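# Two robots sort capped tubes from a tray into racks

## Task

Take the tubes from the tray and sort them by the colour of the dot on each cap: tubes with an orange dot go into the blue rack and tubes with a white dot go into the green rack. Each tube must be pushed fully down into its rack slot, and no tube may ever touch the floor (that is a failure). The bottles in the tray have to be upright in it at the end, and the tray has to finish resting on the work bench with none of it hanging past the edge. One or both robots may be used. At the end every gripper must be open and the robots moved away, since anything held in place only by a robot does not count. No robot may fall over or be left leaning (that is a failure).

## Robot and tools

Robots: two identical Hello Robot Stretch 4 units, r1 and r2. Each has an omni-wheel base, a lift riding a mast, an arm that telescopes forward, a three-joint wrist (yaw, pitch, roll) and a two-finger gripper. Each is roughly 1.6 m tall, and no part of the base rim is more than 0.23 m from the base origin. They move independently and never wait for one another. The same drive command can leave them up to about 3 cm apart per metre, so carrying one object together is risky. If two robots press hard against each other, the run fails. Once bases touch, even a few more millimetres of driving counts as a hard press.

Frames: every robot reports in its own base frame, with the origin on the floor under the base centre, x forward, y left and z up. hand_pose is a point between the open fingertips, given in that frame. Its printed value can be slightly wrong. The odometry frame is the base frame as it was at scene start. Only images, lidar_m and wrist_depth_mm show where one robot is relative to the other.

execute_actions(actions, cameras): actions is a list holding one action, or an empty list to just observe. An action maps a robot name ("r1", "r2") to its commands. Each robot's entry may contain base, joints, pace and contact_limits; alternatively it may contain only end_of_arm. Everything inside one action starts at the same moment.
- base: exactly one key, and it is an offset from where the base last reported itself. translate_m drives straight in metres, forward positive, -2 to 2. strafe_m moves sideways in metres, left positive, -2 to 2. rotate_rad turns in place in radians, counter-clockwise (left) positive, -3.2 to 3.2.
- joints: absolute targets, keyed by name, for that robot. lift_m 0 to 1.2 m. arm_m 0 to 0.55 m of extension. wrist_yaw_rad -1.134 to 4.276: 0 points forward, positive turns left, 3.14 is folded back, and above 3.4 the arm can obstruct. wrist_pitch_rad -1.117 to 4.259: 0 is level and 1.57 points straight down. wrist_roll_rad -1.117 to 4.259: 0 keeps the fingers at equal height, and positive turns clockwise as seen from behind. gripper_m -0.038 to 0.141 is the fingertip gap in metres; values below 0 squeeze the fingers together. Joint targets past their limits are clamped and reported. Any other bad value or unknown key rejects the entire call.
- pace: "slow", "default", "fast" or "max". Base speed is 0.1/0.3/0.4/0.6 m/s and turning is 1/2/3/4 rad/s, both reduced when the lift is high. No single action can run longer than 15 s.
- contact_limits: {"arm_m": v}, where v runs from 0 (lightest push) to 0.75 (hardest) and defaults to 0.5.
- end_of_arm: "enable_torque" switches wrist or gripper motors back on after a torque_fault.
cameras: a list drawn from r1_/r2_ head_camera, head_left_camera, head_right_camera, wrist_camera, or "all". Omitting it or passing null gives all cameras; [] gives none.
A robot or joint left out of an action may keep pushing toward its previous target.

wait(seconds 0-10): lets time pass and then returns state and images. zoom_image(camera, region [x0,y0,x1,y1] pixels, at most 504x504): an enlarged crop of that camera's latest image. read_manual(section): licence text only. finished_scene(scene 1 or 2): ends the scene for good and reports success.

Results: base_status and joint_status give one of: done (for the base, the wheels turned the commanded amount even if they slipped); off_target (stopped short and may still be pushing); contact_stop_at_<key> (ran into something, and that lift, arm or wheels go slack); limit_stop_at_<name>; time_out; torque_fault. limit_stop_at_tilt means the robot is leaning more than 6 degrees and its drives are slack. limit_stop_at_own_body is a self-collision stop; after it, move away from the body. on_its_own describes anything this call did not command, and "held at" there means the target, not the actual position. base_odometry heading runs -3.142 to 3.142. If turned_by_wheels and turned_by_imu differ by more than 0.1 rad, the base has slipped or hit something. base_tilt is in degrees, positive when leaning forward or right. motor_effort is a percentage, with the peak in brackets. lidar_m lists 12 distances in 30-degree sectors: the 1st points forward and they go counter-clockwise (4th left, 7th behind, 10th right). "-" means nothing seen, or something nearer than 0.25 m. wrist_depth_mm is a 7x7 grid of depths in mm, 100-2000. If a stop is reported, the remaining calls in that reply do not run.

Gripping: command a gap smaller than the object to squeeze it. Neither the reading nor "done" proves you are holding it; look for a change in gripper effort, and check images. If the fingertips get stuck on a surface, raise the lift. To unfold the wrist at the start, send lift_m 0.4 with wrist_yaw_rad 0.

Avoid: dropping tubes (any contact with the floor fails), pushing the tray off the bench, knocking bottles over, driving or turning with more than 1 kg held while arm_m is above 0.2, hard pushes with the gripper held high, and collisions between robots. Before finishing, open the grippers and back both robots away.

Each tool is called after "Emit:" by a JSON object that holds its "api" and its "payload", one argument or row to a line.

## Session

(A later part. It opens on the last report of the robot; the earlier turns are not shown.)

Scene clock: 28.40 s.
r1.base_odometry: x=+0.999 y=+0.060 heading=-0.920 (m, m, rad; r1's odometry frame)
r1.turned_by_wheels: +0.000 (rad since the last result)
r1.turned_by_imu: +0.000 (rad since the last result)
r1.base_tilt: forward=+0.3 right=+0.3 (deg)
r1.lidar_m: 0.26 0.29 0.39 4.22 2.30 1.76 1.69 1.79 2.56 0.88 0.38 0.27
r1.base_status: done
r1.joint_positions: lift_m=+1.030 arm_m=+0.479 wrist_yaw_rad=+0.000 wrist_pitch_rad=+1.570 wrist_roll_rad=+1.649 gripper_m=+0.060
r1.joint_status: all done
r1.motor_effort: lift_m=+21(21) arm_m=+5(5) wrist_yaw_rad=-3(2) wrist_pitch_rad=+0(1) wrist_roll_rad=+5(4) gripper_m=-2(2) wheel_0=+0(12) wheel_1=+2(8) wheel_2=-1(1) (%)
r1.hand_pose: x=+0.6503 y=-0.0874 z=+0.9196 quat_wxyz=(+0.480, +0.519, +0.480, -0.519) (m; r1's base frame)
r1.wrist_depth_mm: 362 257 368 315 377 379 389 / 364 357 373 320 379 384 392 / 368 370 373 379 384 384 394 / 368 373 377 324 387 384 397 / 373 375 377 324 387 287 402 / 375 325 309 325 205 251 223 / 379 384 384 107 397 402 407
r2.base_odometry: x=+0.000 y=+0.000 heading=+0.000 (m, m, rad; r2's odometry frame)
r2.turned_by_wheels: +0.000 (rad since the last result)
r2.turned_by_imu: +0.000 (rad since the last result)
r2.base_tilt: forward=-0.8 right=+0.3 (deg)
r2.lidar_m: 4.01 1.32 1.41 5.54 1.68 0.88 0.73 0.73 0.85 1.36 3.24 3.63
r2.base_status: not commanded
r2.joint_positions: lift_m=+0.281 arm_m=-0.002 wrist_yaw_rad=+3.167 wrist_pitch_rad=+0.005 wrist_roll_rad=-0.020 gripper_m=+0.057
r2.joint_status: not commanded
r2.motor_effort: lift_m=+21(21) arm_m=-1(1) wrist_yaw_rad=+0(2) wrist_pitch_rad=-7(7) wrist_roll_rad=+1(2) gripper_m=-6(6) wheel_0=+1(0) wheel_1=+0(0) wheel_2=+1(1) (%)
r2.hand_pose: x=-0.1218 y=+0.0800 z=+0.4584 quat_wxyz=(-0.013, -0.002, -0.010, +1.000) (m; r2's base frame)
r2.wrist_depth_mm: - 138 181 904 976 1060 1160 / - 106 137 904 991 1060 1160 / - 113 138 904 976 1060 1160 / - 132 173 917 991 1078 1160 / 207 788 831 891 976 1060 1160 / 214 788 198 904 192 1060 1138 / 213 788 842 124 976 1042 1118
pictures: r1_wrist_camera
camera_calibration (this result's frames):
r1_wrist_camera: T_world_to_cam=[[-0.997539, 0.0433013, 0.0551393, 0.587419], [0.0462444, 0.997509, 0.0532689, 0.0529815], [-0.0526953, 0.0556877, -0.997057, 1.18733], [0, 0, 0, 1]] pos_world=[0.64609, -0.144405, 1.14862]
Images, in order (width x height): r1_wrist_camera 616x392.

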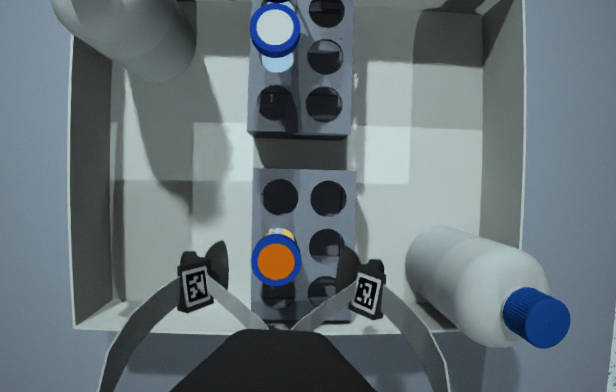

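Emit:
{"api": "execute_actions", "payload": {
  "actions": [
    {"r1":{"joints":{"lift_m":0.99,"arm_m":0.484}}}
  ],
  "cameras": []
}}

Emit:
{"api": "execute_actions", "payload": {
  "actions": [
    {"r1":{"joints":{"gripper_m":0.005}}}
  ],
  "cameras": []
}}

Emit:
{"api": "execute_actions", "payload": {
  "actions": [
    {"r1":{"joints":{"lift_m":1.08}}}
  ],
  "cameras": ["r1_wrist_camera"]
}}

Emit:
{"api": "execute_actions", "payload": {
  "actions": [
    {"r1":{"base":{"strafe_m":0.348},"joints":{"arm_m":0.475}}}
  ],
  "cameras": ["r1_wrist_camera"]
}}

Scene clock: 30.63 s.
r1.base_odometry: x=+0.999 y=+0.060 heading=-0.920 (m, m, rad; r1's odometry frame)
r1.turned_by_wheels: +0.000 (rad since the last result)
r1.turned_by_imu: +0.000 (rad since the last result)
r1.base_tilt: forward=+0.3 right=+0.2 (deg)
r1.lidar_m: 0.25 0.26 0.41 4.21 2.29 1.74 1.67 1.81 2.58 0.93 0.36 0.28
r1.base_status: not commanded
r1.joint_positions: lift_m=+0.990 arm_m=+0.483 wrist_yaw_rad=+0.000 wrist_pitch_rad=+1.570 wrist_roll_rad=+1.649 gripper_m=+0.060
r1.joint_status: all done
r1.motor_effort: lift_m=+17(20) arm_m=+5(2) wrist_yaw_rad=-1(2) wrist_pitch_rad=+0(0) wrist_roll_rad=+1(0) gripper_m=-2(2) wheel_0=+1(0) wheel_1=+2(2) wheel_2=-1(1) (%)
r1.hand_pose: x=+0.6543 y=-0.0874 z=+0.8799 quat_wxyz=(+0.480, +0.519, +0.480, -0.519) (m; r1's base frame)
r1.wrist_depth_mm: 281 253 330 281 338 342 285 / 286 329 332 279 342 343 287 / 287 330 336 338 343 345 297 / 290 334 336 314 347 349 306 / 309 336 340 283 349 294 289 / 307 324 222 224 206 232 208 / 340 283 286 107 296 359 -
r2.base_odometry: x=+0.000 y=+0.000 heading=+0.000 (m, m, rad; r2's odometry frame)
r2.turned_by_wheels: +0.000 (rad since the last result)
r2.turned_by_imu: +0.000 (rad since the last result)
r2.base_tilt: forward=-0.8 right=+0.3 (deg)
r2.lidar_m: 4.02 1.31 1.42 5.54 1.67 0.90 0.74 0.73 0.82 1.37 3.24 3.63
r2.base_status: not commanded
r2.joint_positions: lift_m=+0.281 arm_m=-0.002 wrist_yaw_rad=+3.167 wrist_pitch_rad=+0.005 wrist_roll_rad=-0.020 gripper_m=+0.057
r2.joint_status: not commanded
r2.motor_effort: lift_m=+21(21) arm_m=-1(1) wrist_yaw_rad=-1(2) wrist_pitch_rad=-7(7) wrist_roll_rad=+2(2) gripper_m=-4(4) wheel_0=+0(0) wheel_1=+0(0) wheel_2=+0(0) (%)
r2.hand_pose: x=-0.1218 y=+0.0800 z=+0.4584 quat_wxyz=(-0.013, -0.002, -0.010, +1.000) (m; r2's base frame)
r2.wrist_depth_mm: - 138 180 904 976 1060 1138 / - 106 138 904 976 1060 1138 / - 112 138 904 976 1060 1160 / - 132 173 904 976 1078 1138 / 206 778 831 904 991 1078 1160 / 214 788 198 917 191 1060 1138 / 213 778 842 124 960 1042 1098
pictures: none
No camera images: the call's "cameras" was empty. Leave "cameras" out to get every camera's image.

Scene clock: 31.97 s.
r1.base_odometry: x=+0.999 y=+0.060 heading=-0.920 (m, m, rad; r1's odometry frame)
r1.turned_by_wheels: +0.000 (rad since the last result)
r1.turned_by_imu: +0.000 (rad since the last result)
r1.base_tilt: forward=+0.3 right=+0.4 (deg)
r1.lidar_m: 0.25 0.27 0.40 4.21 2.30 1.77 1.70 1.80 2.60 0.89 0.37 0.26
r1.base_status: not commanded
r1.joint_positions: lift_m=+0.990 arm_m=+0.483 wrist_yaw_rad=+0.000 wrist_pitch_rad=+1.570 wrist_roll_rad=+1.649 gripper_m=+0.005
r1.joint_status: all done
r1.motor_effort: lift_m=+17(17) arm_m=+5(5) wrist_yaw_rad=-3(2) wrist_pitch_rad=+1(1) wrist_roll_rad=+1(1) gripper_m=-16(17) wheel_0=+0(0) wheel_1=+2(2) wheel_2=-1(1) (%)
r1.hand_pose: x=+0.6543 y=-0.0874 z=+0.8799 quat_wxyz=(+0.480, +0.519, +0.480, -0.519) (m; r1's base frame)
r1.wrist_depth_mm: 279 253 329 282 340 342 286 / 285 329 334 281 342 345 287 / 287 332 336 340 343 345 298 / 290 334 338 314 347 349 306 / 309 336 338 256 347 293 287 / 309 306 208 216 190 232 208 / 340 285 287 107 297 265 -
r2.base_odometry: x=+0.000 y=+0.000 heading=+0.000 (m, m, rad; r2's odometry frame)
r2.turned_by_wheels: +0.000 (rad since the last result)
r2.turned_by_imu: +0.000 (rad since the last result)
r2.base_tilt: forward=-0.8 right=+0.3 (deg)
r2.lidar_m: 4.00 1.33 1.41 5.53 1.64 0.89 0.74 0.73 0.85 1.37 3.24 3.62
r2.base_status: not commanded
r2.joint_positions: lift_m=+0.281 arm_m=-0.002 wrist_yaw_rad=+3.167 wrist_pitch_rad=+0.005 wrist_roll_rad=-0.020 gripper_m=+0.057
r2.joint_status: not commanded
r2.motor_effort: lift_m=+21(21) arm_m=-1(1) wrist_yaw_rad=+0(2) wrist_pitch_rad=-8(8) wrist_roll_rad=+2(1) gripper_m=-5(4) wheel_0=+0(1) wheel_1=+0(0) wheel_2=+0(1) (%)
r2.hand_pose: x=-0.1218 y=+0.0800 z=+0.4584 quat_wxyz=(-0.013, -0.002, -0.010, +1.000) (m; r2's base frame)
r2.wrist_depth_mm: - 138 180 904 976 1060 1138 / - 106 137 917 976 1060 1160 / - 112 138 917 976 1060 1160 / - 132 173 891 976 1060 1160 / 207 788 842 904 976 1060 1182 / 214 788 198 904 192 1060 1160 / 213 778 842 124 960 1042 1118
pictures: none
No camera images: the call's "cameras" was empty. Leave "cameras" out to get every camera's image.

Scene clock: 33.33 s.
r1.base_odometry: x=+0.999 y=+0.060 heading=-0.920 (m, m, rad; r1's odometry frame)
r1.turned_by_wheels: +0.000 (rad since the last result)
r1.turned_by_imu: +0.000 (rad since the last result)
r1.base_tilt: forward=+0.2 right=+0.3 (deg)
r1.lidar_m: 0.25 0.26 0.39 4.21 2.32 1.75 1.69 1.82 2.57 0.92 0.35 0.26
r1.base_status: not commanded
r1.joint_positions: lift_m=+1.080 arm_m=+0.483 wrist_yaw_rad=+0.000 wrist_pitch_rad=+1.570 wrist_roll_rad=+1.649 gripper_m=+0.005
r1.joint_status: all done
r1.motor_effort: lift_m=+21(23) arm_m=+5(5) wrist_yaw_rad=-3(2) wrist_pitch_rad=+0(0) wrist_roll_rad=+3(3) gripper_m=-17(17) wheel_0=+0(0) wheel_1=+1(1) wheel_2=-1(1) (%)
r1.hand_pose: x=+0.6543 y=-0.0874 z=+0.9695 quat_wxyz=(+0.480, +0.519, +0.480, -0.519) (m; r1's base frame)
r1.wrist_depth_mm: 410 281 413 364 427 415 439 / 413 379 421 370 430 436 442 / 418 421 424 421 433 439 445 / 418 421 427 373 439 439 449 / 421 424 427 255 436 310 455 / 427 355 208 216 190 304 455 / 430 433 436 107 449 452 462
r2.base_odometry: x=+0.000 y=+0.000 heading=+0.000 (m, m, rad; r2's odometry frame)
r2.turned_by_wheels: +0.000 (rad since the last result)
r2.turned_by_imu: +0.000 (rad since the last result)
r2.base_tilt: forward=-0.8 right=+0.5 (deg)
r2.lidar_m: 4.01 1.31 1.41 5.53 1.67 0.91 0.74 0.72 0.85 1.36 3.23 3.64
r2.base_status: not commanded
r2.joint_positions: lift_m=+0.281 arm_m=-0.002 wrist_yaw_rad=+3.167 wrist_pitch_rad=+0.005 wrist_roll_rad=-0.020 gripper_m=+0.057
r2.joint_status: not commanded
r2.motor_effort: lift_m=+21(21) arm_m=-1(1) wrist_yaw_rad=+0(0) wrist_pitch_rad=-7(7) wrist_roll_rad=+2(2) gripper_m=-4(4) wheel_0=+0(1) wheel_1=+0(0) wheel_2=+0(0) (%)
r2.hand_pose: x=-0.1218 y=+0.0800 z=+0.4584 quat_wxyz=(-0.013, -0.002, -0.010, +1.000) (m; r2's base frame)
r2.wrist_depth_mm: - 138 181 904 991 1078 1160 / - 106 138 904 976 1078 1160 / - 113 138 904 976 1060 1160 / - 132 173 904 976 1060 1160 / 207 788 842 917 991 1060 1160 / 214 798 197 904 192 1060 1160 / 214 788 854 124 976 1042 1138
pictures: r1_wrist_camera
camera_calibration (this result's frames):
r1_wrist_camera: T_world_to_cam=[[-0.997539, 0.0433049, 0.0551459, 0.588638], [0.0462484, 0.997509, 0.0532686, 0.050133], [-0.0527017, 0.0556879, -0.997056, 1.23736], [0, 0, 0, 1]] pos_world=[0.650082, -0.144405, 1.19859]
Images, in order (width x height): r1_wrist_camera 616x392.

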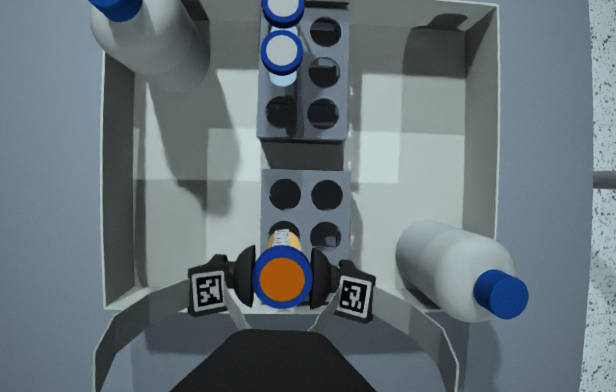

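Scene clock: 35.80 s.
r1.base_odometry: x=+1.276 y=+0.271 heading=-0.920 (m, m, rad; r1's odometry frame)
r1.turned_by_wheels: +0.000 (rad since the last result)
r1.turned_by_imu: +0.000 (rad since the last result)
r1.base_tilt: forward=+0.3 right=+0.2 (deg)
r1.lidar_m: 0.27 0.30 3.96 3.86 2.33 1.73 1.67 1.80 2.56 0.92 0.38 0.27
r1.base_status: done
r1.joint_positions: lift_m=+1.080 arm_m=+0.476 wrist_yaw_rad=+0.000 wrist_pitch_rad=+1.570 wrist_roll_rad=+1.649 gripper_m=+0.005
r1.joint_status: all done
r1.motor_effort: lift_m=+21(21) arm_m=-5(0) wrist_yaw_rad=-1(3) wrist_pitch_rad=+0(0) wrist_roll_rad=+2(5) gripper_m=-16(17) wheel_0=+0(9) wheel_1=+0(9) wheel_2=-1(2) (%)
r1.hand_pose: x=+0.6470 y=-0.0874 z=+0.9695 quat_wxyz=(+0.480, +0.519, +0.480, -0.519) (m; r1's base frame)
r1.wrist_depth_mm: 410 415 421 424 430 433 439 / 413 418 424 427 436 439 442 / 415 421 427 430 436 439 445 / 418 424 430 433 439 445 449 / 421 427 375 256 445 449 455 / 427 424 208 216 190 452 459 / 427 433 436 107 449 455 459
r2.base_odometry: x=+0.000 y=+0.000 heading=+0.000 (m, m, rad; r2's odometry frame)
r2.turned_by_wheels: +0.000 (rad since the last result)
r2.turned_by_imu: +0.000 (rad since the last result)
r2.base_tilt: forward=-0.9 right=+0.3 (deg)
r2.lidar_m: 4.02 1.32 1.40 5.53 1.69 0.88 0.75 0.74 0.82 1.37 3.23 3.62
r2.base_status: not commanded
r2.joint_positions: lift_m=+0.281 arm_m=-0.002 wrist_yaw_rad=+3.167 wrist_pitch_rad=+0.005 wrist_roll_rad=-0.020 gripper_m=+0.057
r2.joint_status: not commanded
r2.motor_effort: lift_m=+21(21) arm_m=-1(1) wrist_yaw_rad=+1(3) wrist_pitch_rad=-7(8) wrist_roll_rad=+3(3) gripper_m=-2(4) wheel_0=+1(0) wheel_1=+0(0) wheel_2=+0(0) (%)
r2.hand_pose: x=-0.1218 y=+0.0800 z=+0.4584 quat_wxyz=(-0.013, -0.002, -0.010, +1.000) (m; r2's base frame)
r2.wrist_depth_mm: - 138 181 904 976 1078 1138 / - 106 137 891 960 1060 1160 / - 112 138 904 991 1060 1138 / - 132 173 917 976 1060 1182 / 207 788 842 904 976 1060 1160 / 214 788 198 904 192 1078 1160 / 213 788 842 124 976 1025 1118
pictures: r1_wrist_camera
camera_calibration (this result's frames):
r1_wrist_camera: T_world_to_cam=[[-0.997542, 0.0432731, 0.0551205, 0.58143], [0.0462152, 0.99751, 0.0532698, 0.050488], [-0.0526781, 0.0556862, -0.997058, 1.23698], [0, 0, 0, 1]] pos_world=[0.642829, -0.144405, 1.1986]
Images, in order (width x height): r1_wrist_camera 616x392.

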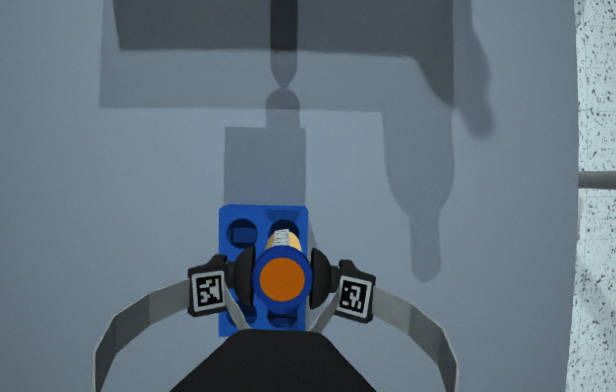

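Emit:
{"api": "execute_actions", "payload": {
  "actions": [
    {"r1":{"joints":{"lift_m":0.986},"pace":"slow"}}
  ],
  "cameras": []
}}

Emit:
{"api": "execute_actions", "payload": {
  "actions": [
    {"r1":{"joints":{"gripper_m":0.06}}}
  ],
  "cameras": ["r1_wrist_camera"]
}}

Emit:
{"api": "execute_actions", "payload": {
  "actions": [
    {"r1":{"base":{"strafe_m":-0.503},"joints":{"lift_m":1.03}}}
  ],
  "cameras": ["r1_wrist_camera"]
}}

Scene clock: 39.13 s.
r1.base_odometry: x=+1.276 y=+0.271 heading=-0.920 (m, m, rad; r1's odometry frame)
r1.turned_by_wheels: +0.000 (rad since the last result)
r1.turned_by_imu: +0.000 (rad since the last result)
r1.base_tilt: forward=+0.2 right=+0.3 (deg)
r1.lidar_m: 0.26 0.28 3.97 3.85 2.28 1.72 1.69 1.78 2.54 0.93 0.39 0.29
r1.base_status: not commanded
r1.joint_positions: lift_m=+0.986 arm_m=+0.476 wrist_yaw_rad=+0.000 wrist_pitch_rad=+1.570 wrist_roll_rad=+1.649 gripper_m=+0.005
r1.joint_status: all done
r1.motor_effort: lift_m=+17(20) arm_m=-5(5) wrist_yaw_rad=-1(1) wrist_pitch_rad=+0(0) wrist_roll_rad=+3(2) gripper_m=-17(16) wheel_0=+0(0) wheel_1=+0(0) wheel_2=-1(1) (%)
r1.hand_pose: x=+0.6470 y=-0.0874 z=+0.8759 quat_wxyz=(+0.480, +0.519, +0.480, -0.519) (m; r1's base frame)
r1.wrist_depth_mm: 324 325 329 332 338 342 345 / 324 329 330 336 340 345 347 / 327 330 334 338 342 347 349 / 329 332 336 342 343 349 353 / 330 334 279 255 347 353 355 / 332 336 208 216 190 355 359 / 336 340 342 107 353 357 362
r2.base_odometry: x=+0.000 y=+0.000 heading=+0.000 (m, m, rad; r2's odometry frame)
r2.turned_by_wheels: +0.000 (rad since the last result)
r2.turned_by_imu: +0.000 (rad since the last result)
r2.base_tilt: forward=-0.8 right=+0.4 (deg)
r2.lidar_m: 4.02 1.31 1.41 5.53 1.69 0.89 0.75 0.73 0.84 1.36 3.23 3.62
r2.base_status: not commanded
r2.joint_positions: lift_m=+0.281 arm_m=-0.002 wrist_yaw_rad=+3.167 wrist_pitch_rad=+0.005 wrist_roll_rad=-0.020 gripper_m=+0.057
r2.joint_status: not commanded
r2.motor_effort: lift_m=+21(21) arm_m=-1(1) wrist_yaw_rad=-1(1) wrist_pitch_rad=-7(8) wrist_roll_rad=+2(2) gripper_m=-4(3) wheel_0=+1(0) wheel_1=+0(0) wheel_2=+0(0) (%)
r2.hand_pose: x=-0.1218 y=+0.0800 z=+0.4584 quat_wxyz=(-0.013, -0.002, -0.010, +1.000) (m; r2's base frame)
r2.wrist_depth_mm: - 138 180 904 976 1060 1138 / - 106 138 904 976 1060 1138 / - 113 138 904 976 1060 1160 / - 132 173 904 976 1078 1160 / 207 788 842 917 991 1078 1160 / 214 788 198 917 191 1078 1160 / 213 778 831 124 976 1042 1118
pictures: none
No camera images: the call's "cameras" was empty. Leave "cameras" out to get every camera's image.

Scene clock: 40.47 s.
r1.base_odometry: x=+1.276 y=+0.271 heading=-0.920 (m, m, rad; r1's odometry frame)
r1.turned_by_wheels: +0.000 (rad since the last result)
r1.turned_by_imu: +0.000 (rad since the last result)
r1.base_tilt: forward=+0.4 right=+0.3 (deg)
r1.lidar_m: 0.25 0.26 3.97 3.86 2.33 1.73 1.68 1.77 2.56 0.92 0.41 0.27
r1.base_status: not commanded
r1.joint_positions: lift_m=+0.986 arm_m=+0.476 wrist_yaw_rad=+0.000 wrist_pitch_rad=+1.570 wrist_roll_rad=+1.649 gripper_m=+0.060
r1.joint_status: all done
r1.motor_effort: lift_m=+16(17) arm_m=-4(5) wrist_yaw_rad=-3(2) wrist_pitch_rad=+0(0) wrist_roll_rad=+0(2) gripper_m=-2(19) wheel_0=+0(0) wheel_1=+0(0) wheel_2=-1(1) (%)
r1.hand_pose: x=+0.6470 y=-0.0874 z=+0.8759 quat_wxyz=(+0.480, +0.519, +0.480, -0.519) (m; r1's base frame)
r1.wrist_depth_mm: 322 325 330 334 338 342 345 / 324 327 330 338 340 343 347 / 327 329 336 338 342 345 349 / 330 334 336 342 345 349 351 / 332 334 279 281 347 353 355 / 336 338 220 222 206 353 359 / 336 342 342 107 351 357 362
r2.base_odometry: x=+0.000 y=+0.000 heading=+0.000 (m, m, rad; r2's odometry frame)
r2.turned_by_wheels: +0.000 (rad since the last result)
r2.turned_by_imu: +0.000 (rad since the last result)
r2.base_tilt: forward=-0.7 right=+0.4 (deg)
r2.lidar_m: 4.01 1.32 1.41 5.52 1.67 0.89 0.73 0.74 0.82 1.36 3.23 3.63
r2.base_status: not commanded
r2.joint_positions: lift_m=+0.281 arm_m=-0.002 wrist_yaw_rad=+3.167 wrist_pitch_rad=+0.005 wrist_roll_rad=-0.020 gripper_m=+0.057
r2.joint_status: not commanded
r2.motor_effort: lift_m=+21(21) arm_m=-1(1) wrist_yaw_rad=+1(0) wrist_pitch_rad=-6(6) wrist_roll_rad=+0(1) gripper_m=-6(4) wheel_0=+0(0) wheel_1=+0(0) wheel_2=+0(0) (%)
r2.hand_pose: x=-0.1218 y=+0.0800 z=+0.4584 quat_wxyz=(-0.013, -0.002, -0.010, +1.000) (m; r2's base frame)
r2.wrist_depth_mm: - 138 180 904 960 1060 1138 / - 106 138 904 976 1060 1138 / - 113 138 917 976 1078 1160 / - 132 173 904 976 1060 1160 / 208 788 842 904 976 1060 1160 / 214 788 198 904 191 1060 1138 / 214 788 831 124 976 1042 1118
pictures: r1_wrist_camera
camera_calibration (this result's frames):
r1_wrist_camera: T_world_to_cam=[[-0.997542, 0.0432732, 0.0551205, 0.586586], [0.0462153, 0.99751, 0.0532698, 0.0554759], [-0.0526781, 0.0556862, -0.997058, 1.14362], [0, 0, 0, 1]] pos_world=[0.642824, -0.144405, 1.10497]
Images, in order (width x height): r1_wrist_camera 616x392.

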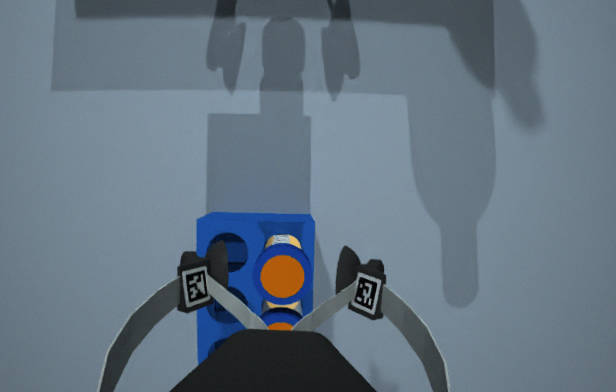

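Scene clock: 43.47 s.
r1.base_odometry: x=+0.875 y=-0.034 heading=-0.920 (m, m, rad; r1's odometry frame)
r1.turned_by_wheels: +0.000 (rad since the last result)
r1.turned_by_imu: +0.000 (rad since the last result)
r1.base_tilt: forward=+0.3 right=+0.2 (deg)
r1.lidar_m: 0.25 0.26 0.39 4.37 2.29 1.77 1.71 1.82 2.59 4.35 0.35 0.25
r1.base_status: done
r1.joint_positions: lift_m=+1.030 arm_m=+0.476 wrist_yaw_rad=+0.000 wrist_pitch_rad=+1.570 wrist_roll_rad=+1.649 gripper_m=+0.060
r1.joint_status: all done
r1.motor_effort: lift_m=+21(22) arm_m=-5(5) wrist_yaw_rad=-1(2) wrist_pitch_rad=+0(0) wrist_roll_rad=+3(1) gripper_m=-2(3) wheel_0=+1(9) wheel_1=+0(10) wheel_2=-1(3) (%)
r1.hand_pose: x=+0.6470 y=-0.0874 z=+0.9196 quat_wxyz=(+0.480, +0.519, +0.480, -0.519) (m; r1's base frame)
r1.wrist_depth_mm: 364 368 373 377 382 387 389 / 366 370 375 379 382 387 392 / 368 370 377 382 384 392 397 / 368 239 377 320 387 389 399 / 301 247 377 290 389 392 402 / 377 343 324 329 206 394 404 / 379 382 384 107 394 387 410
r2.base_odometry: x=+0.000 y=+0.000 heading=+0.000 (m, m, rad; r2's odometry frame)
r2.turned_by_wheels: +0.000 (rad since the last result)
r2.turned_by_imu: +0.000 (rad since the last result)
r2.base_tilt: forward=-0.7 right=+0.3 (deg)
r2.lidar_m: 4.00 1.33 1.40 5.54 1.67 0.88 0.74 0.72 0.83 1.37 3.24 3.64
r2.base_status: not commanded
r2.joint_positions: lift_m=+0.281 arm_m=-0.002 wrist_yaw_rad=+3.167 wrist_pitch_rad=+0.005 wrist_roll_rad=-0.020 gripper_m=+0.057
r2.joint_status: not commanded
r2.motor_effort: lift_m=+21(21) arm_m=-1(1) wrist_yaw_rad=+1(1) wrist_pitch_rad=-8(7) wrist_roll_rad=+3(2) gripper_m=-4(4) wheel_0=+0(0) wheel_1=+0(0) wheel_2=+0(1) (%)
r2.hand_pose: x=-0.1218 y=+0.0800 z=+0.4584 quat_wxyz=(-0.013, -0.002, -0.010, +1.000) (m; r2's base frame)
r2.wrist_depth_mm: - 138 181 904 976 1060 1138 / - 106 138 904 976 1060 1138 / - 113 138 904 976 1060 1160 / - 132 173 904 976 1060 1160 / 206 778 842 904 976 1060 1160 / 214 798 197 917 192 1060 1138 / 213 778 842 124 976 1042 1118
pictures: r1_wrist_camera
camera_calibration (this result's frames):
r1_wrist_camera: T_world_to_cam=[[-0.997542, 0.0432731, 0.0551204, 0.584173], [0.0462152, 0.99751, 0.0532698, 0.0531507], [-0.052678, 0.0556862, -0.997058, 1.18715], [0, 0, 0, 1]] pos_world=[0.642817, -0.144405, 1.14863]
Images, in order (width x height): r1_wrist_camera 616x392.

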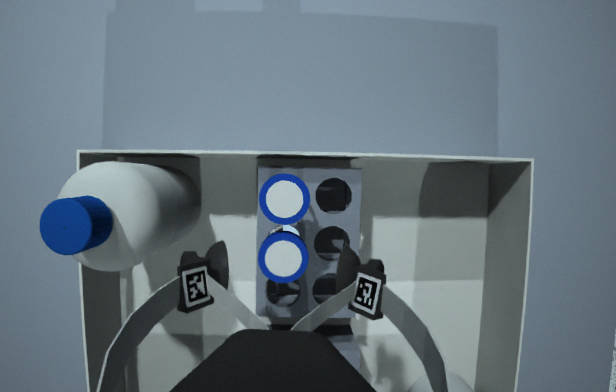

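Emit:
{"api": "execute_actions", "payload": {
  "actions": [
    {"r1":{"joints":{"lift_m":0.99,"gripper_m":0.052}}}
  ],
  "cameras": ["r1_wrist_camera"]
}}

Emit:
{"api": "execute_actions", "payload": {
  "actions": [
    {"r1":{"joints":{"gripper_m":0.005}}}
  ],
  "cameras": []
}}

Emit:
{"api": "execute_actions", "payload": {
  "actions": [
    {"r1":{"joints":{"lift_m":1.125}}}
  ],
  "cameras": ["r1_wrist_camera"]
}}

Emit:
{"api": "execute_actions", "payload": {
  "actions": [
    {"r1":{"base":{"strafe_m":-0.4},"joints":{"arm_m":0.46}}}
  ],
  "cameras": ["r1_wrist_camera"]
}}

Scene clock: 46.07 s.
r1.base_odometry: x=+0.875 y=-0.034 heading=-0.920 (m, m, rad; r1's odometry frame)
r1.turned_by_wheels: +0.000 (rad since the last result)
r1.turned_by_imu: +0.000 (rad since the last result)
r1.base_tilt: forward=+0.2 right=+0.4 (deg)
r1.lidar_m: 0.25 0.27 0.37 4.36 2.32 1.78 1.69 1.83 2.58 4.36 0.36 0.25
r1.base_status: not commanded
r1.joint_positions: lift_m=+0.990 arm_m=+0.476 wrist_yaw_rad=+0.000 wrist_pitch_rad=+1.570 wrist_roll_rad=+1.649 gripper_m=+0.052
r1.joint_status: all done
r1.motor_effort: lift_m=+16(19) arm_m=-5(5) wrist_yaw_rad=-3(1) wrist_pitch_rad=+1(0) wrist_roll_rad=+3(4) gripper_m=-3(0) wheel_0=+1(1) wheel_1=+0(0) wheel_2=-1(1) (%)
r1.hand_pose: x=+0.6470 y=-0.0874 z=+0.8799 quat_wxyz=(+0.480, +0.519, +0.480, -0.519) (m; r1's base frame)
r1.wrist_depth_mm: 325 327 334 338 342 343 351 / 329 332 336 340 343 347 351 / 330 332 336 342 345 349 353 / 192 215 338 279 345 349 304 / 177 216 338 224 349 351 310 / 298 338 216 224 349 353 307 / 297 342 343 107 351 355 301
r2.base_odometry: x=+0.000 y=+0.000 heading=+0.000 (m, m, rad; r2's odometry frame)
r2.turned_by_wheels: +0.000 (rad since the last result)
r2.turned_by_imu: +0.000 (rad since the last result)
r2.base_tilt: forward=-0.9 right=+0.3 (deg)
r2.lidar_m: 4.01 1.32 1.43 5.54 1.65 0.90 0.73 0.74 0.82 1.37 3.23 3.63
r2.base_status: not commanded
r2.joint_positions: lift_m=+0.281 arm_m=-0.002 wrist_yaw_rad=+3.167 wrist_pitch_rad=+0.005 wrist_roll_rad=-0.020 gripper_m=+0.057
r2.joint_status: not commanded
r2.motor_effort: lift_m=+21(21) arm_m=-1(1) wrist_yaw_rad=+0(1) wrist_pitch_rad=-7(7) wrist_roll_rad=+2(2) gripper_m=-5(4) wheel_0=+1(1) wheel_1=+0(0) wheel_2=+0(0) (%)
r2.hand_pose: x=-0.1218 y=+0.0800 z=+0.4584 quat_wxyz=(-0.013, -0.002, -0.010, +1.000) (m; r2's base frame)
r2.wrist_depth_mm: - 138 180 917 976 1078 1138 / - 106 137 904 976 1078 1160 / - 113 138 904 976 1060 1138 / - 132 173 904 991 1060 1160 / 207 778 842 904 991 1078 1160 / 214 798 197 904 191 1078 1160 / 214 778 842 124 976 1042 1118
pictures: r1_wrist_camera
camera_calibration (this result's frames):
r1_wrist_camera: T_world_to_cam=[[-0.997542, 0.0432732, 0.0551205, 0.586355], [0.0462153, 0.99751, 0.0532698, 0.0552637], [-0.0526781, 0.0556862, -0.997058, 1.1476], [0, 0, 0, 1]] pos_world=[0.642813, -0.144405, 1.10896]
Images, in order (width x height): r1_wrist_camera 616x392.

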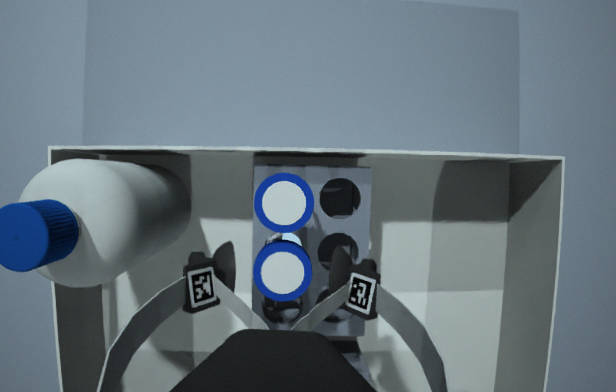

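Scene clock: 47.33 s.
r1.base_odometry: x=+0.875 y=-0.034 heading=-0.920 (m, m, rad; r1's odometry frame)
r1.turned_by_wheels: +0.000 (rad since the last result)
r1.turned_by_imu: +0.000 (rad since the last result)
r1.base_tilt: forward=+0.3 right=+0.3 (deg)
r1.lidar_m: 0.25 0.25 0.37 4.36 2.30 1.75 1.71 1.81 2.61 4.35 0.34 0.27
r1.base_status: not commanded
r1.joint_positions: lift_m=+0.990 arm_m=+0.476 wrist_yaw_rad=+0.000 wrist_pitch_rad=+1.570 wrist_roll_rad=+1.649 gripper_m=+0.005
r1.joint_status: all done
r1.motor_effort: lift_m=+17(17) arm_m=-5(5) wrist_yaw_rad=-1(2) wrist_pitch_rad=+0(0) wrist_roll_rad=+4(2) gripper_m=-16(18) wheel_0=+1(1) wheel_1=+0(1) wheel_2=-1(1) (%)
r1.hand_pose: x=+0.6470 y=-0.0874 z=+0.8799 quat_wxyz=(+0.480, +0.519, +0.480, -0.519) (m; r1's base frame)
r1.wrist_depth_mm: 327 329 332 336 342 345 349 / 327 330 336 340 343 345 351 / 329 332 336 342 345 349 353 / 192 216 338 279 347 349 304 / 177 216 340 221 349 351 309 / 300 322 208 216 190 355 307 / 297 342 345 107 355 357 300
r2.base_odometry: x=+0.000 y=+0.000 heading=+0.000 (m, m, rad; r2's odometry frame)
r2.turned_by_wheels: +0.000 (rad since the last result)
r2.turned_by_imu: +0.000 (rad since the last result)
r2.base_tilt: forward=-0.9 right=+0.3 (deg)
r2.lidar_m: 4.00 1.32 1.41 5.54 1.69 0.89 0.72 0.73 0.84 1.35 3.23 3.62
r2.base_status: not commanded
r2.joint_positions: lift_m=+0.281 arm_m=-0.002 wrist_yaw_rad=+3.167 wrist_pitch_rad=+0.005 wrist_roll_rad=-0.020 gripper_m=+0.057
r2.joint_status: not commanded
r2.motor_effort: lift_m=+21(21) arm_m=-1(1) wrist_yaw_rad=+2(1) wrist_pitch_rad=-7(7) wrist_roll_rad=+2(3) gripper_m=-2(5) wheel_0=+0(0) wheel_1=+0(0) wheel_2=+0(0) (%)
r2.hand_pose: x=-0.1218 y=+0.0800 z=+0.4584 quat_wxyz=(-0.013, -0.002, -0.010, +1.000) (m; r2's base frame)
r2.wrist_depth_mm: - 138 180 904 976 1060 1138 / - 106 137 904 976 1060 1160 / - 112 138 891 991 1060 1160 / - 132 173 904 991 1078 1160 / 207 778 831 904 976 1060 1160 / 214 788 198 904 191 1060 1160 / 213 788 842 124 976 1025 1118
pictures: none
No camera images: the call's "cameras" was empty. Leave "cameras" out to get every camera's image.

Scene clock: 48.97 s.
r1.base_odometry: x=+0.875 y=-0.034 heading=-0.920 (m, m, rad; r1's odometry frame)
r1.turned_by_wheels: +0.000 (rad since the last result)
r1.turned_by_imu: +0.000 (rad since the last result)
r1.base_tilt: forward=+0.3 right=+0.3 (deg)
r1.lidar_m: 0.25 0.27 0.39 4.37 2.31 1.75 1.70 1.82 2.58 4.36 0.38 0.27
r1.base_status: not commanded
r1.joint_positions: lift_m=+1.125 arm_m=+0.476 wrist_yaw_rad=+0.000 wrist_pitch_rad=+1.570 wrist_roll_rad=+1.649 gripper_m=+0.005
r1.joint_status: all done
r1.motor_effort: lift_m=+21(22) arm_m=-5(4) wrist_yaw_rad=-1(2) wrist_pitch_rad=+0(0) wrist_roll_rad=+2(5) gripper_m=-16(19) wheel_0=+1(1) wheel_1=+0(0) wheel_2=-1(0) (%)
r1.hand_pose: x=+0.6470 y=-0.0874 z=+1.0145 quat_wxyz=(+0.480, +0.519, +0.480, -0.519) (m; r1's base frame)
r1.wrist_depth_mm: 452 459 462 469 477 480 484 / 455 462 466 477 480 484 492 / 462 466 473 477 477 488 496 / 462 330 469 418 484 492 500 / 466 466 473 257 484 496 504 / 469 442 208 216 190 500 508 / 473 442 480 107 466 500 508
r2.base_odometry: x=+0.000 y=+0.000 heading=+0.000 (m, m, rad; r2's odometry frame)
r2.turned_by_wheels: +0.000 (rad since the last result)
r2.turned_by_imu: +0.000 (rad since the last result)
r2.base_tilt: forward=-0.8 right=+0.4 (deg)
r2.lidar_m: 4.00 1.31 1.43 5.55 1.65 0.91 0.73 0.73 0.84 1.35 3.24 3.61
r2.base_status: not commanded
r2.joint_positions: lift_m=+0.281 arm_m=-0.002 wrist_yaw_rad=+3.167 wrist_pitch_rad=+0.005 wrist_roll_rad=-0.020 gripper_m=+0.057
r2.joint_status: not commanded
r2.motor_effort: lift_m=+21(21) arm_m=-1(1) wrist_yaw_rad=+2(1) wrist_pitch_rad=-7(7) wrist_roll_rad=+2(4) gripper_m=-4(5) wheel_0=+1(0) wheel_1=+0(0) wheel_2=+1(0) (%)
r2.hand_pose: x=-0.1218 y=+0.0800 z=+0.4584 quat_wxyz=(-0.013, -0.002, -0.010, +1.000) (m; r2's base frame)
r2.wrist_depth_mm: - 138 181 891 976 1060 1160 / - 106 137 904 976 1060 1160 / - 113 138 917 976 1060 1160 / - 132 173 904 976 1060 1160 / 207 778 842 904 976 1060 1160 / 214 788 198 917 192 1060 1138 / 214 778 842 124 976 1042 1118
pictures: r1_wrist_camera
camera_calibration (this result's frames):
r1_wrist_camera: T_world_to_cam=[[-0.997542, 0.0432732, 0.0551205, 0.578932], [0.0462153, 0.99751, 0.0532698, 0.0480928], [-0.0526781, 0.0556862, -0.997058, 1.28182], [0, 0, 0, 1]] pos_world=[0.64281, -0.144405, 1.24358]
Images, in order (width x height): r1_wrist_camera 616x392.

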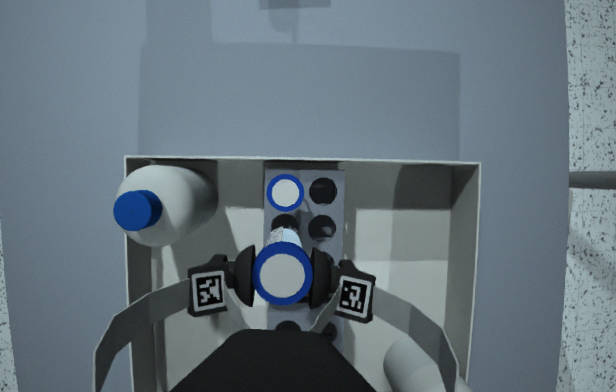

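Scene clock: 51.63 s.
r1.base_odometry: x=+0.557 y=-0.276 heading=-0.920 (m, m, rad; r1's odometry frame)
r1.turned_by_wheels: +0.000 (rad since the last result)
r1.turned_by_imu: +0.000 (rad since the last result)
r1.base_tilt: forward=+0.3 right=+0.2 (deg)
r1.lidar_m: 0.25 0.26 0.37 1.14 2.35 1.76 1.71 1.84 2.59 3.94 0.34 0.25
r1.base_status: done
r1.joint_positions: lift_m=+1.125 arm_m=+0.461 wrist_yaw_rad=+0.000 wrist_pitch_rad=+1.570 wrist_roll_rad=+1.649 gripper_m=+0.005
r1.joint_status: all done
r1.motor_effort: lift_m=+21(21) arm_m=-5(7) wrist_yaw_rad=-1(2) wrist_pitch_rad=+0(1) wrist_roll_rad=+6(3) gripper_m=-18(17) wheel_0=-1(9) wheel_1=+1(6) wheel_2=-1(1) (%)
r1.hand_pose: x=+0.6320 y=-0.0874 z=+1.0146 quat_wxyz=(+0.480, +0.519, +0.480, -0.519) (m; r1's base frame)
r1.wrist_depth_mm: 452 459 469 469 473 480 488 / 455 459 466 473 480 484 492 / 459 466 469 473 484 488 496 / 462 469 473 469 488 492 500 / 466 473 477 258 488 496 504 / 469 473 208 216 190 500 508 / 477 480 484 107 496 504 508
r2.base_odometry: x=+0.000 y=+0.000 heading=+0.000 (m, m, rad; r2's odometry frame)
r2.turned_by_wheels: +0.000 (rad since the last result)
r2.turned_by_imu: +0.000 (rad since the last result)
r2.base_tilt: forward=-0.8 right=+0.3 (deg)
r2.lidar_m: 4.02 1.31 1.40 5.53 1.67 0.89 0.74 0.73 0.82 1.37 3.23 3.64
r2.base_status: not commanded
r2.joint_positions: lift_m=+0.281 arm_m=-0.002 wrist_yaw_rad=+3.167 wrist_pitch_rad=+0.005 wrist_roll_rad=-0.020 gripper_m=+0.057
r2.joint_status: not commanded
r2.motor_effort: lift_m=+21(21) arm_m=-1(1) wrist_yaw_rad=+1(1) wrist_pitch_rad=-7(7) wrist_roll_rad=+2(3) gripper_m=-2(3) wheel_0=+1(0) wheel_1=+0(0) wheel_2=+0(0) (%)
r2.hand_pose: x=-0.1218 y=+0.0800 z=+0.4584 quat_wxyz=(-0.013, -0.002, -0.010, +1.000) (m; r2's base frame)
r2.wrist_depth_mm: - 138 180 904 976 1060 1138 / - 107 137 917 976 1060 1160 / - 112 138 904 976 1060 1138 / - 132 173 904 976 1060 1160 / 207 778 831 917 991 1060 1160 / 214 798 198 904 192 1078 1138 / 213 778 842 124 976 1042 1118
pictures: r1_wrist_camera
camera_calibration (this result's frames):
r1_wrist_camera: T_world_to_cam=[[-0.997541, 0.0432729, 0.0551235, 0.563986], [0.0462152, 0.99751, 0.0532696, 0.0487835], [-0.0526811, 0.0556862, -0.997058, 1.28107], [0, 0, 0, 1]] pos_world=[0.627833, -0.144405, 1.24361]
Images, in order (width x height): r1_wrist_camera 616x392.

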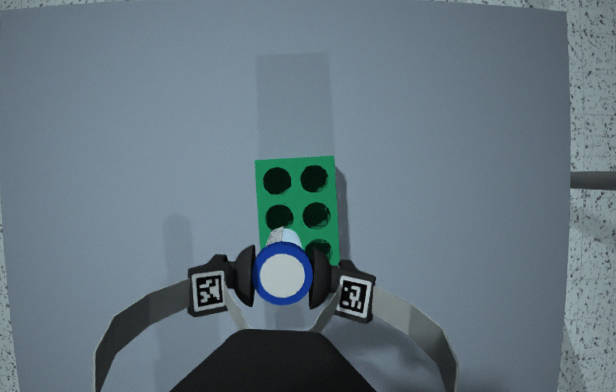

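Emit:
{"api": "execute_actions", "payload": {
  "actions": [
    {"r1":{"base":{"strafe_m":-0.009},"joints":{"lift_m":1.05,"arm_m":0.467}}}
  ],
  "cameras": ["r1_wrist_camera"]
}}

Scene clock: 53.63 s.
r1.base_odometry: x=+0.550 y=-0.282 heading=-0.920 (m, m, rad; r1's odometry frame)
r1.turned_by_wheels: +0.000 (rad since the last result)
r1.turned_by_imu: +0.000 (rad since the last result)
r1.base_tilt: forward=+0.3 right=+0.4 (deg)
r1.lidar_m: 0.25 0.25 0.36 1.13 2.33 1.79 1.72 1.83 2.56 3.93 0.33 0.25
r1.base_status: done
r1.joint_positions: lift_m=+1.050 arm_m=+0.466 wrist_yaw_rad=+0.000 wrist_pitch_rad=+1.570 wrist_roll_rad=+1.649 gripper_m=+0.005
r1.joint_status: all done
r1.motor_effort: lift_m=+17(20) arm_m=+5(6) wrist_yaw_rad=-3(1) wrist_pitch_rad=+0(0) wrist_roll_rad=+1(2) gripper_m=-17(16) wheel_0=+0(6) wheel_1=+0(2) wheel_2=+0(0) (%)
r1.hand_pose: x=+0.6373 y=-0.0874 z=+0.9399 quat_wxyz=(+0.480, +0.519, +0.480, -0.519) (m; r1's base frame)
r1.wrist_depth_mm: 382 387 392 397 402 407 410 / 387 389 394 399 404 410 413 / 389 394 399 399 407 413 415 / 389 394 399 347 410 415 421 / 394 399 402 257 413 415 424 / 399 399 208 216 190 418 427 / 399 404 407 108 418 424 427
r2.base_odometry: x=+0.000 y=+0.000 heading=+0.000 (m, m, rad; r2's odometry frame)
r2.turned_by_wheels: +0.000 (rad since the last result)
r2.turned_by_imu: +0.000 (rad since the last result)
r2.base_tilt: forward=-0.8 right=+0.3 (deg)
r2.lidar_m: 4.00 1.33 1.40 5.54 1.68 0.89 0.74 0.72 0.84 1.38 3.23 3.63
r2.base_status: not commanded
r2.joint_positions: lift_m=+0.281 arm_m=-0.002 wrist_yaw_rad=+3.167 wrist_pitch_rad=+0.005 wrist_roll_rad=-0.020 gripper_m=+0.057
r2.joint_status: not commanded
r2.motor_effort: lift_m=+21(21) arm_m=-1(1) wrist_yaw_rad=+1(1) wrist_pitch_rad=-8(6) wrist_roll_rad=+2(2) gripper_m=-2(5) wheel_0=+1(1) wheel_1=+0(0) wheel_2=+0(0) (%)
r2.hand_pose: x=-0.1218 y=+0.0800 z=+0.4584 quat_wxyz=(-0.013, -0.002, -0.010, +1.000) (m; r2's base frame)
r2.wrist_depth_mm: - 138 180 904 960 1060 1138 / - 107 137 904 976 1060 1138 / - 113 138 904 976 1060 1160 / - 132 173 904 976 1060 1138 / 208 788 842 917 976 1060 1160 / 214 788 197 917 191 1060 1138 / 214 788 842 124 976 1042 1118
pictures: r1_wrist_camera
camera_calibration (this result's frames):
r1_wrist_camera: T_world_to_cam=[[-0.997539, 0.0433029, 0.0551472, 0.573307], [0.0462465, 0.997509, 0.0532685, 0.0524995], [-0.0527031, 0.0556878, -0.997056, 1.20692], [0, 0, 0, 1]] pos_world=[0.633076, -0.144405, 1.16895]
Images, in order (width x height): r1_wrist_camera 616x392.

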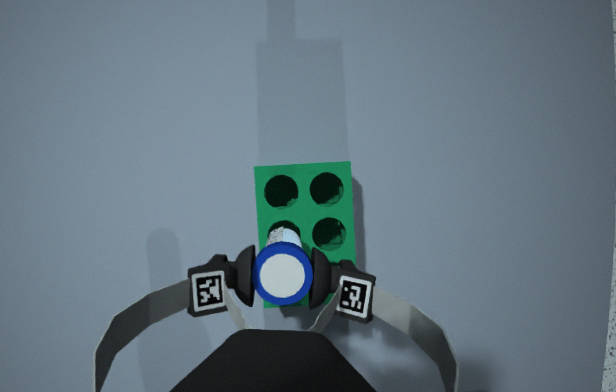

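Emit:
{"api": "execute_actions", "payload": {
  "actions": [
    {"r1":{"joints":{"lift_m":0.986},"pace":"slow"}}
  ],
  "cameras": []
}}

Emit:
{"api": "execute_actions", "payload": {
  "actions": [
    {"r1":{"joints":{"gripper_m":0.056}}}
  ],
  "cameras": ["r1_wrist_camera"]
}}

Emit:
{"api": "execute_actions", "payload": {
  "actions": [
    {"r1":{"base":{"strafe_m":0.368},"joints":{"lift_m":1.03,"arm_m":0.473}}}
  ],
  "cameras": ["r1_wrist_camera"]
}}

Scene clock: 55.80 s.
r1.base_odometry: x=+0.550 y=-0.282 heading=-0.920 (m, m, rad; r1's odometry frame)
r1.turned_by_wheels: +0.000 (rad since the last result)
r1.turned_by_imu: +0.000 (rad since the last result)
r1.base_tilt: forward=+0.4 right=+0.3 (deg)
r1.lidar_m: 0.25 0.25 0.35 1.13 2.32 1.77 1.71 1.82 2.59 3.93 0.35 0.25
r1.base_status: not commanded
r1.joint_positions: lift_m=+0.986 arm_m=+0.466 wrist_yaw_rad=+0.000 wrist_pitch_rad=+1.570 wrist_roll_rad=+1.649 gripper_m=+0.005
r1.joint_status: all done
r1.motor_effort: lift_m=+17(17) arm_m=+5(5) wrist_yaw_rad=-2(2) wrist_pitch_rad=+0(1) wrist_roll_rad=+3(2) gripper_m=-18(18) wheel_0=+0(0) wheel_1=+0(0) wheel_2=-1(0) (%)
r1.hand_pose: x=+0.6373 y=-0.0874 z=+0.8759 quat_wxyz=(+0.480, +0.519, +0.480, -0.519) (m; r1's base frame)
r1.wrist_depth_mm: 322 325 330 332 338 342 343 / 324 327 332 336 340 343 347 / 327 330 336 336 342 347 349 / 329 332 336 334 345 349 353 / 330 334 338 256 347 351 357 / 334 334 208 216 190 355 357 / 336 340 343 107 351 355 362
r2.base_odometry: x=+0.000 y=+0.000 heading=+0.000 (m, m, rad; r2's odometry frame)
r2.turned_by_wheels: +0.000 (rad since the last result)
r2.turned_by_imu: +0.000 (rad since the last result)
r2.base_tilt: forward=-0.8 right=+0.3 (deg)
r2.lidar_m: 4.00 1.30 1.42 5.54 1.69 0.87 0.74 0.72 0.83 1.37 3.23 3.63
r2.base_status: not commanded
r2.joint_positions: lift_m=+0.281 arm_m=-0.002 wrist_yaw_rad=+3.167 wrist_pitch_rad=+0.005 wrist_roll_rad=-0.020 gripper_m=+0.057
r2.joint_status: not commanded
r2.motor_effort: lift_m=+21(21) arm_m=-1(1) wrist_yaw_rad=+0(1) wrist_pitch_rad=-8(7) wrist_roll_rad=+1(2) gripper_m=-3(4) wheel_0=+0(1) wheel_1=+0(0) wheel_2=+0(0) (%)
r2.hand_pose: x=-0.1218 y=+0.0800 z=+0.4584 quat_wxyz=(-0.013, -0.002, -0.010, +1.000) (m; r2's base frame)
r2.wrist_depth_mm: - 138 181 904 976 1060 1138 / - 106 138 917 991 1060 1138 / - 113 138 904 976 1060 1160 / - 132 173 904 976 1060 1160 / 207 788 831 904 976 1060 1160 / 214 788 198 904 192 1060 1138 / 213 778 842 124 976 1042 1118
pictures: none
No camera images: the call's "cameras" was empty. Leave "cameras" out to get every camera's image.

Scene clock: 57.10 s.
r1.base_odometry: x=+0.550 y=-0.282 heading=-0.920 (m, m, rad; r1's odometry frame)
r1.turned_by_wheels: +0.000 (rad since the last result)
r1.turned_by_imu: +0.000 (rad since the last result)
r1.base_tilt: forward=+0.3 right=+0.3 (deg)
r1.lidar_m: 0.25 0.26 0.36 1.14 2.34 1.77 1.71 1.85 2.64 3.94 0.33 0.25
r1.base_status: not commanded
r1.joint_positions: lift_m=+0.986 arm_m=+0.466 wrist_yaw_rad=+0.000 wrist_pitch_rad=+1.570 wrist_roll_rad=+1.649 gripper_m=+0.056
r1.joint_status: all done
r1.motor_effort: lift_m=+17(17) arm_m=+5(5) wrist_yaw_rad=-2(1) wrist_pitch_rad=+1(0) wrist_roll_rad=+1(4) gripper_m=-2(16) wheel_0=+0(0) wheel_1=+0(0) wheel_2=+0(0) (%)
r1.hand_pose: x=+0.6373 y=-0.0874 z=+0.8759 quat_wxyz=(+0.480, +0.519, +0.480, -0.519) (m; r1's base frame)
r1.wrist_depth_mm: 322 325 329 334 338 342 345 / 324 327 332 336 340 343 347 / 327 329 334 340 342 347 349 / 330 334 336 334 343 349 353 / 332 336 338 281 347 351 353 / 334 336 221 221 347 353 359 / 336 340 343 107 351 357 362
r2.base_odometry: x=+0.000 y=+0.000 heading=+0.000 (m, m, rad; r2's odometry frame)
r2.turned_by_wheels: +0.000 (rad since the last result)
r2.turned_by_imu: +0.000 (rad since the last result)
r2.base_tilt: forward=-0.8 right=+0.3 (deg)
r2.lidar_m: 4.01 1.31 1.41 5.53 1.67 0.90 0.75 0.73 0.84 1.35 3.23 3.63
r2.base_status: not commanded
r2.joint_positions: lift_m=+0.281 arm_m=-0.002 wrist_yaw_rad=+3.167 wrist_pitch_rad=+0.005 wrist_roll_rad=-0.020 gripper_m=+0.057
r2.joint_status: not commanded
r2.motor_effort: lift_m=+21(21) arm_m=-1(1) wrist_yaw_rad=+2(1) wrist_pitch_rad=-6(8) wrist_roll_rad=+2(0) gripper_m=-2(5) wheel_0=+0(0) wheel_1=+0(0) wheel_2=+0(0) (%)
r2.hand_pose: x=-0.1218 y=+0.0800 z=+0.4584 quat_wxyz=(-0.013, -0.002, -0.010, +1.000) (m; r2's base frame)
r2.wrist_depth_mm: - 138 180 904 976 1078 1138 / - 106 138 904 976 1060 1160 / - 113 138 917 976 1078 1160 / - 132 173 917 976 1060 1160 / 207 778 842 904 976 1078 1160 / 215 788 198 904 192 1078 1160 / 213 778 842 124 976 1025 1118
pictures: r1_wrist_camera
camera_calibration (this result's frames):
r1_wrist_camera: T_world_to_cam=[[-0.997539, 0.0433028, 0.0551473, 0.57684], [0.0462463, 0.997509, 0.0532685, 0.0559077], [-0.0527032, 0.0556878, -0.997056, 1.14312], [0, 0, 0, 1]] pos_world=[0.633081, -0.144405, 1.10497]
Images, in order (width x height): r1_wrist_camera 616x392.

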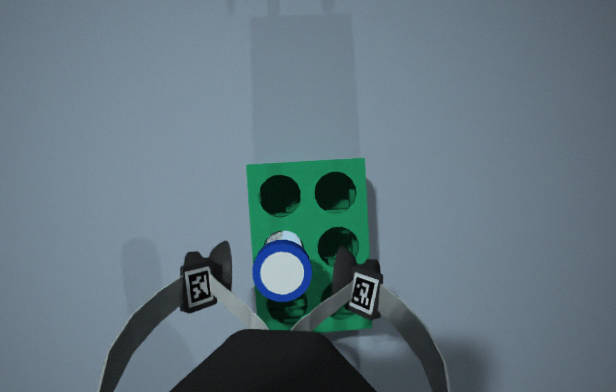

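Scene clock: 59.63 s.
r1.base_odometry: x=+0.843 y=-0.059 heading=-0.920 (m, m, rad; r1's odometry frame)
r1.turned_by_wheels: +0.000 (rad since the last result)
r1.turned_by_imu: +0.001 (rad since the last result)
r1.base_tilt: forward=+0.3 right=+0.4 (deg)
r1.lidar_m: 0.25 0.25 0.37 4.39 2.31 1.77 1.70 1.83 2.58 4.31 0.33 0.26
r1.base_status: done
r1.joint_positions: lift_m=+1.030 arm_m=+0.472 wrist_yaw_rad=+0.000 wrist_pitch_rad=+1.570 wrist_roll_rad=+1.649 gripper_m=+0.056
r1.joint_status: all done
r1.motor_effort: lift_m=+21(22) arm_m=+5(8) wrist_yaw_rad=-2(2) wrist_pitch_rad=+1(0) wrist_roll_rad=+3(2) gripper_m=-4(4) wheel_0=+1(6) wheel_1=-1(6) wheel_2=-1(1) (%)
r1.hand_pose: x=+0.6432 y=-0.0874 z=+0.9196 quat_wxyz=(+0.480, +0.519, +0.480, -0.519) (m; r1's base frame)
r1.wrist_depth_mm: 364 366 373 375 382 387 389 / 366 370 375 379 384 389 394 / 368 373 377 382 387 389 394 / 370 375 379 382 387 394 399 / 373 243 334 324 389 392 402 / 200 235 324 325 392 392 404 / 379 382 384 107 394 397 407
r2.base_odometry: x=+0.000 y=+0.000 heading=+0.000 (m, m, rad; r2's odometry frame)
r2.turned_by_wheels: +0.000 (rad since the last result)
r2.turned_by_imu: +0.000 (rad since the last result)
r2.base_tilt: forward=-0.9 right=+0.3 (deg)
r2.lidar_m: 4.01 1.31 1.42 5.54 1.67 0.89 0.74 0.73 0.85 1.35 3.25 3.63
r2.base_status: not commanded
r2.joint_positions: lift_m=+0.281 arm_m=-0.002 wrist_yaw_rad=+3.167 wrist_pitch_rad=+0.005 wrist_roll_rad=-0.020 gripper_m=+0.057
r2.joint_status: not commanded
r2.motor_effort: lift_m=+21(21) arm_m=-1(1) wrist_yaw_rad=+3(1) wrist_pitch_rad=-7(7) wrist_roll_rad=+2(1) gripper_m=-5(3) wheel_0=+0(1) wheel_1=+0(0) wheel_2=+0(0) (%)
r2.hand_pose: x=-0.1218 y=+0.0800 z=+0.4584 quat_wxyz=(-0.013, -0.002, -0.010, +1.000) (m; r2's base frame)
r2.wrist_depth_mm: - 138 180 904 976 1060 1138 / - 107 138 904 976 1060 1160 / - 113 138 904 976 1060 1160 / - 132 173 917 976 1060 1160 / 207 788 842 904 976 1078 1160 / 215 788 198 904 191 1060 1138 / 213 778 842 124 991 1042 1118
pictures: r1_wrist_camera
camera_calibration (this result's frames):
r1_wrist_camera: T_world_to_cam=[[-0.99754, 0.0432952, 0.0551334, 0.58041], [0.046238, 0.997509, 0.0532692, 0.0533105], [-0.0526897, 0.0556874, -0.997057, 1.18696], [0, 0, 0, 1]] pos_world=[0.639058, -0.144405, 1.14862]
Images, in order (width x height): r1_wrist_camera 616x392.

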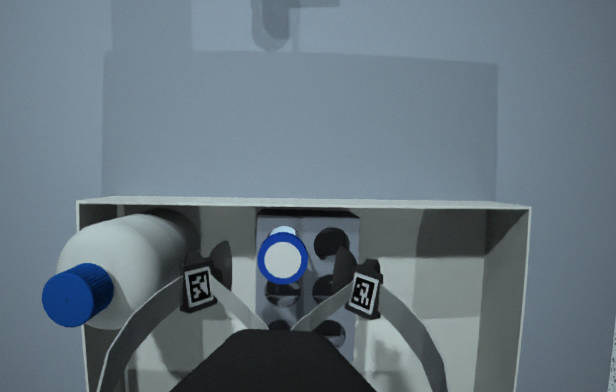

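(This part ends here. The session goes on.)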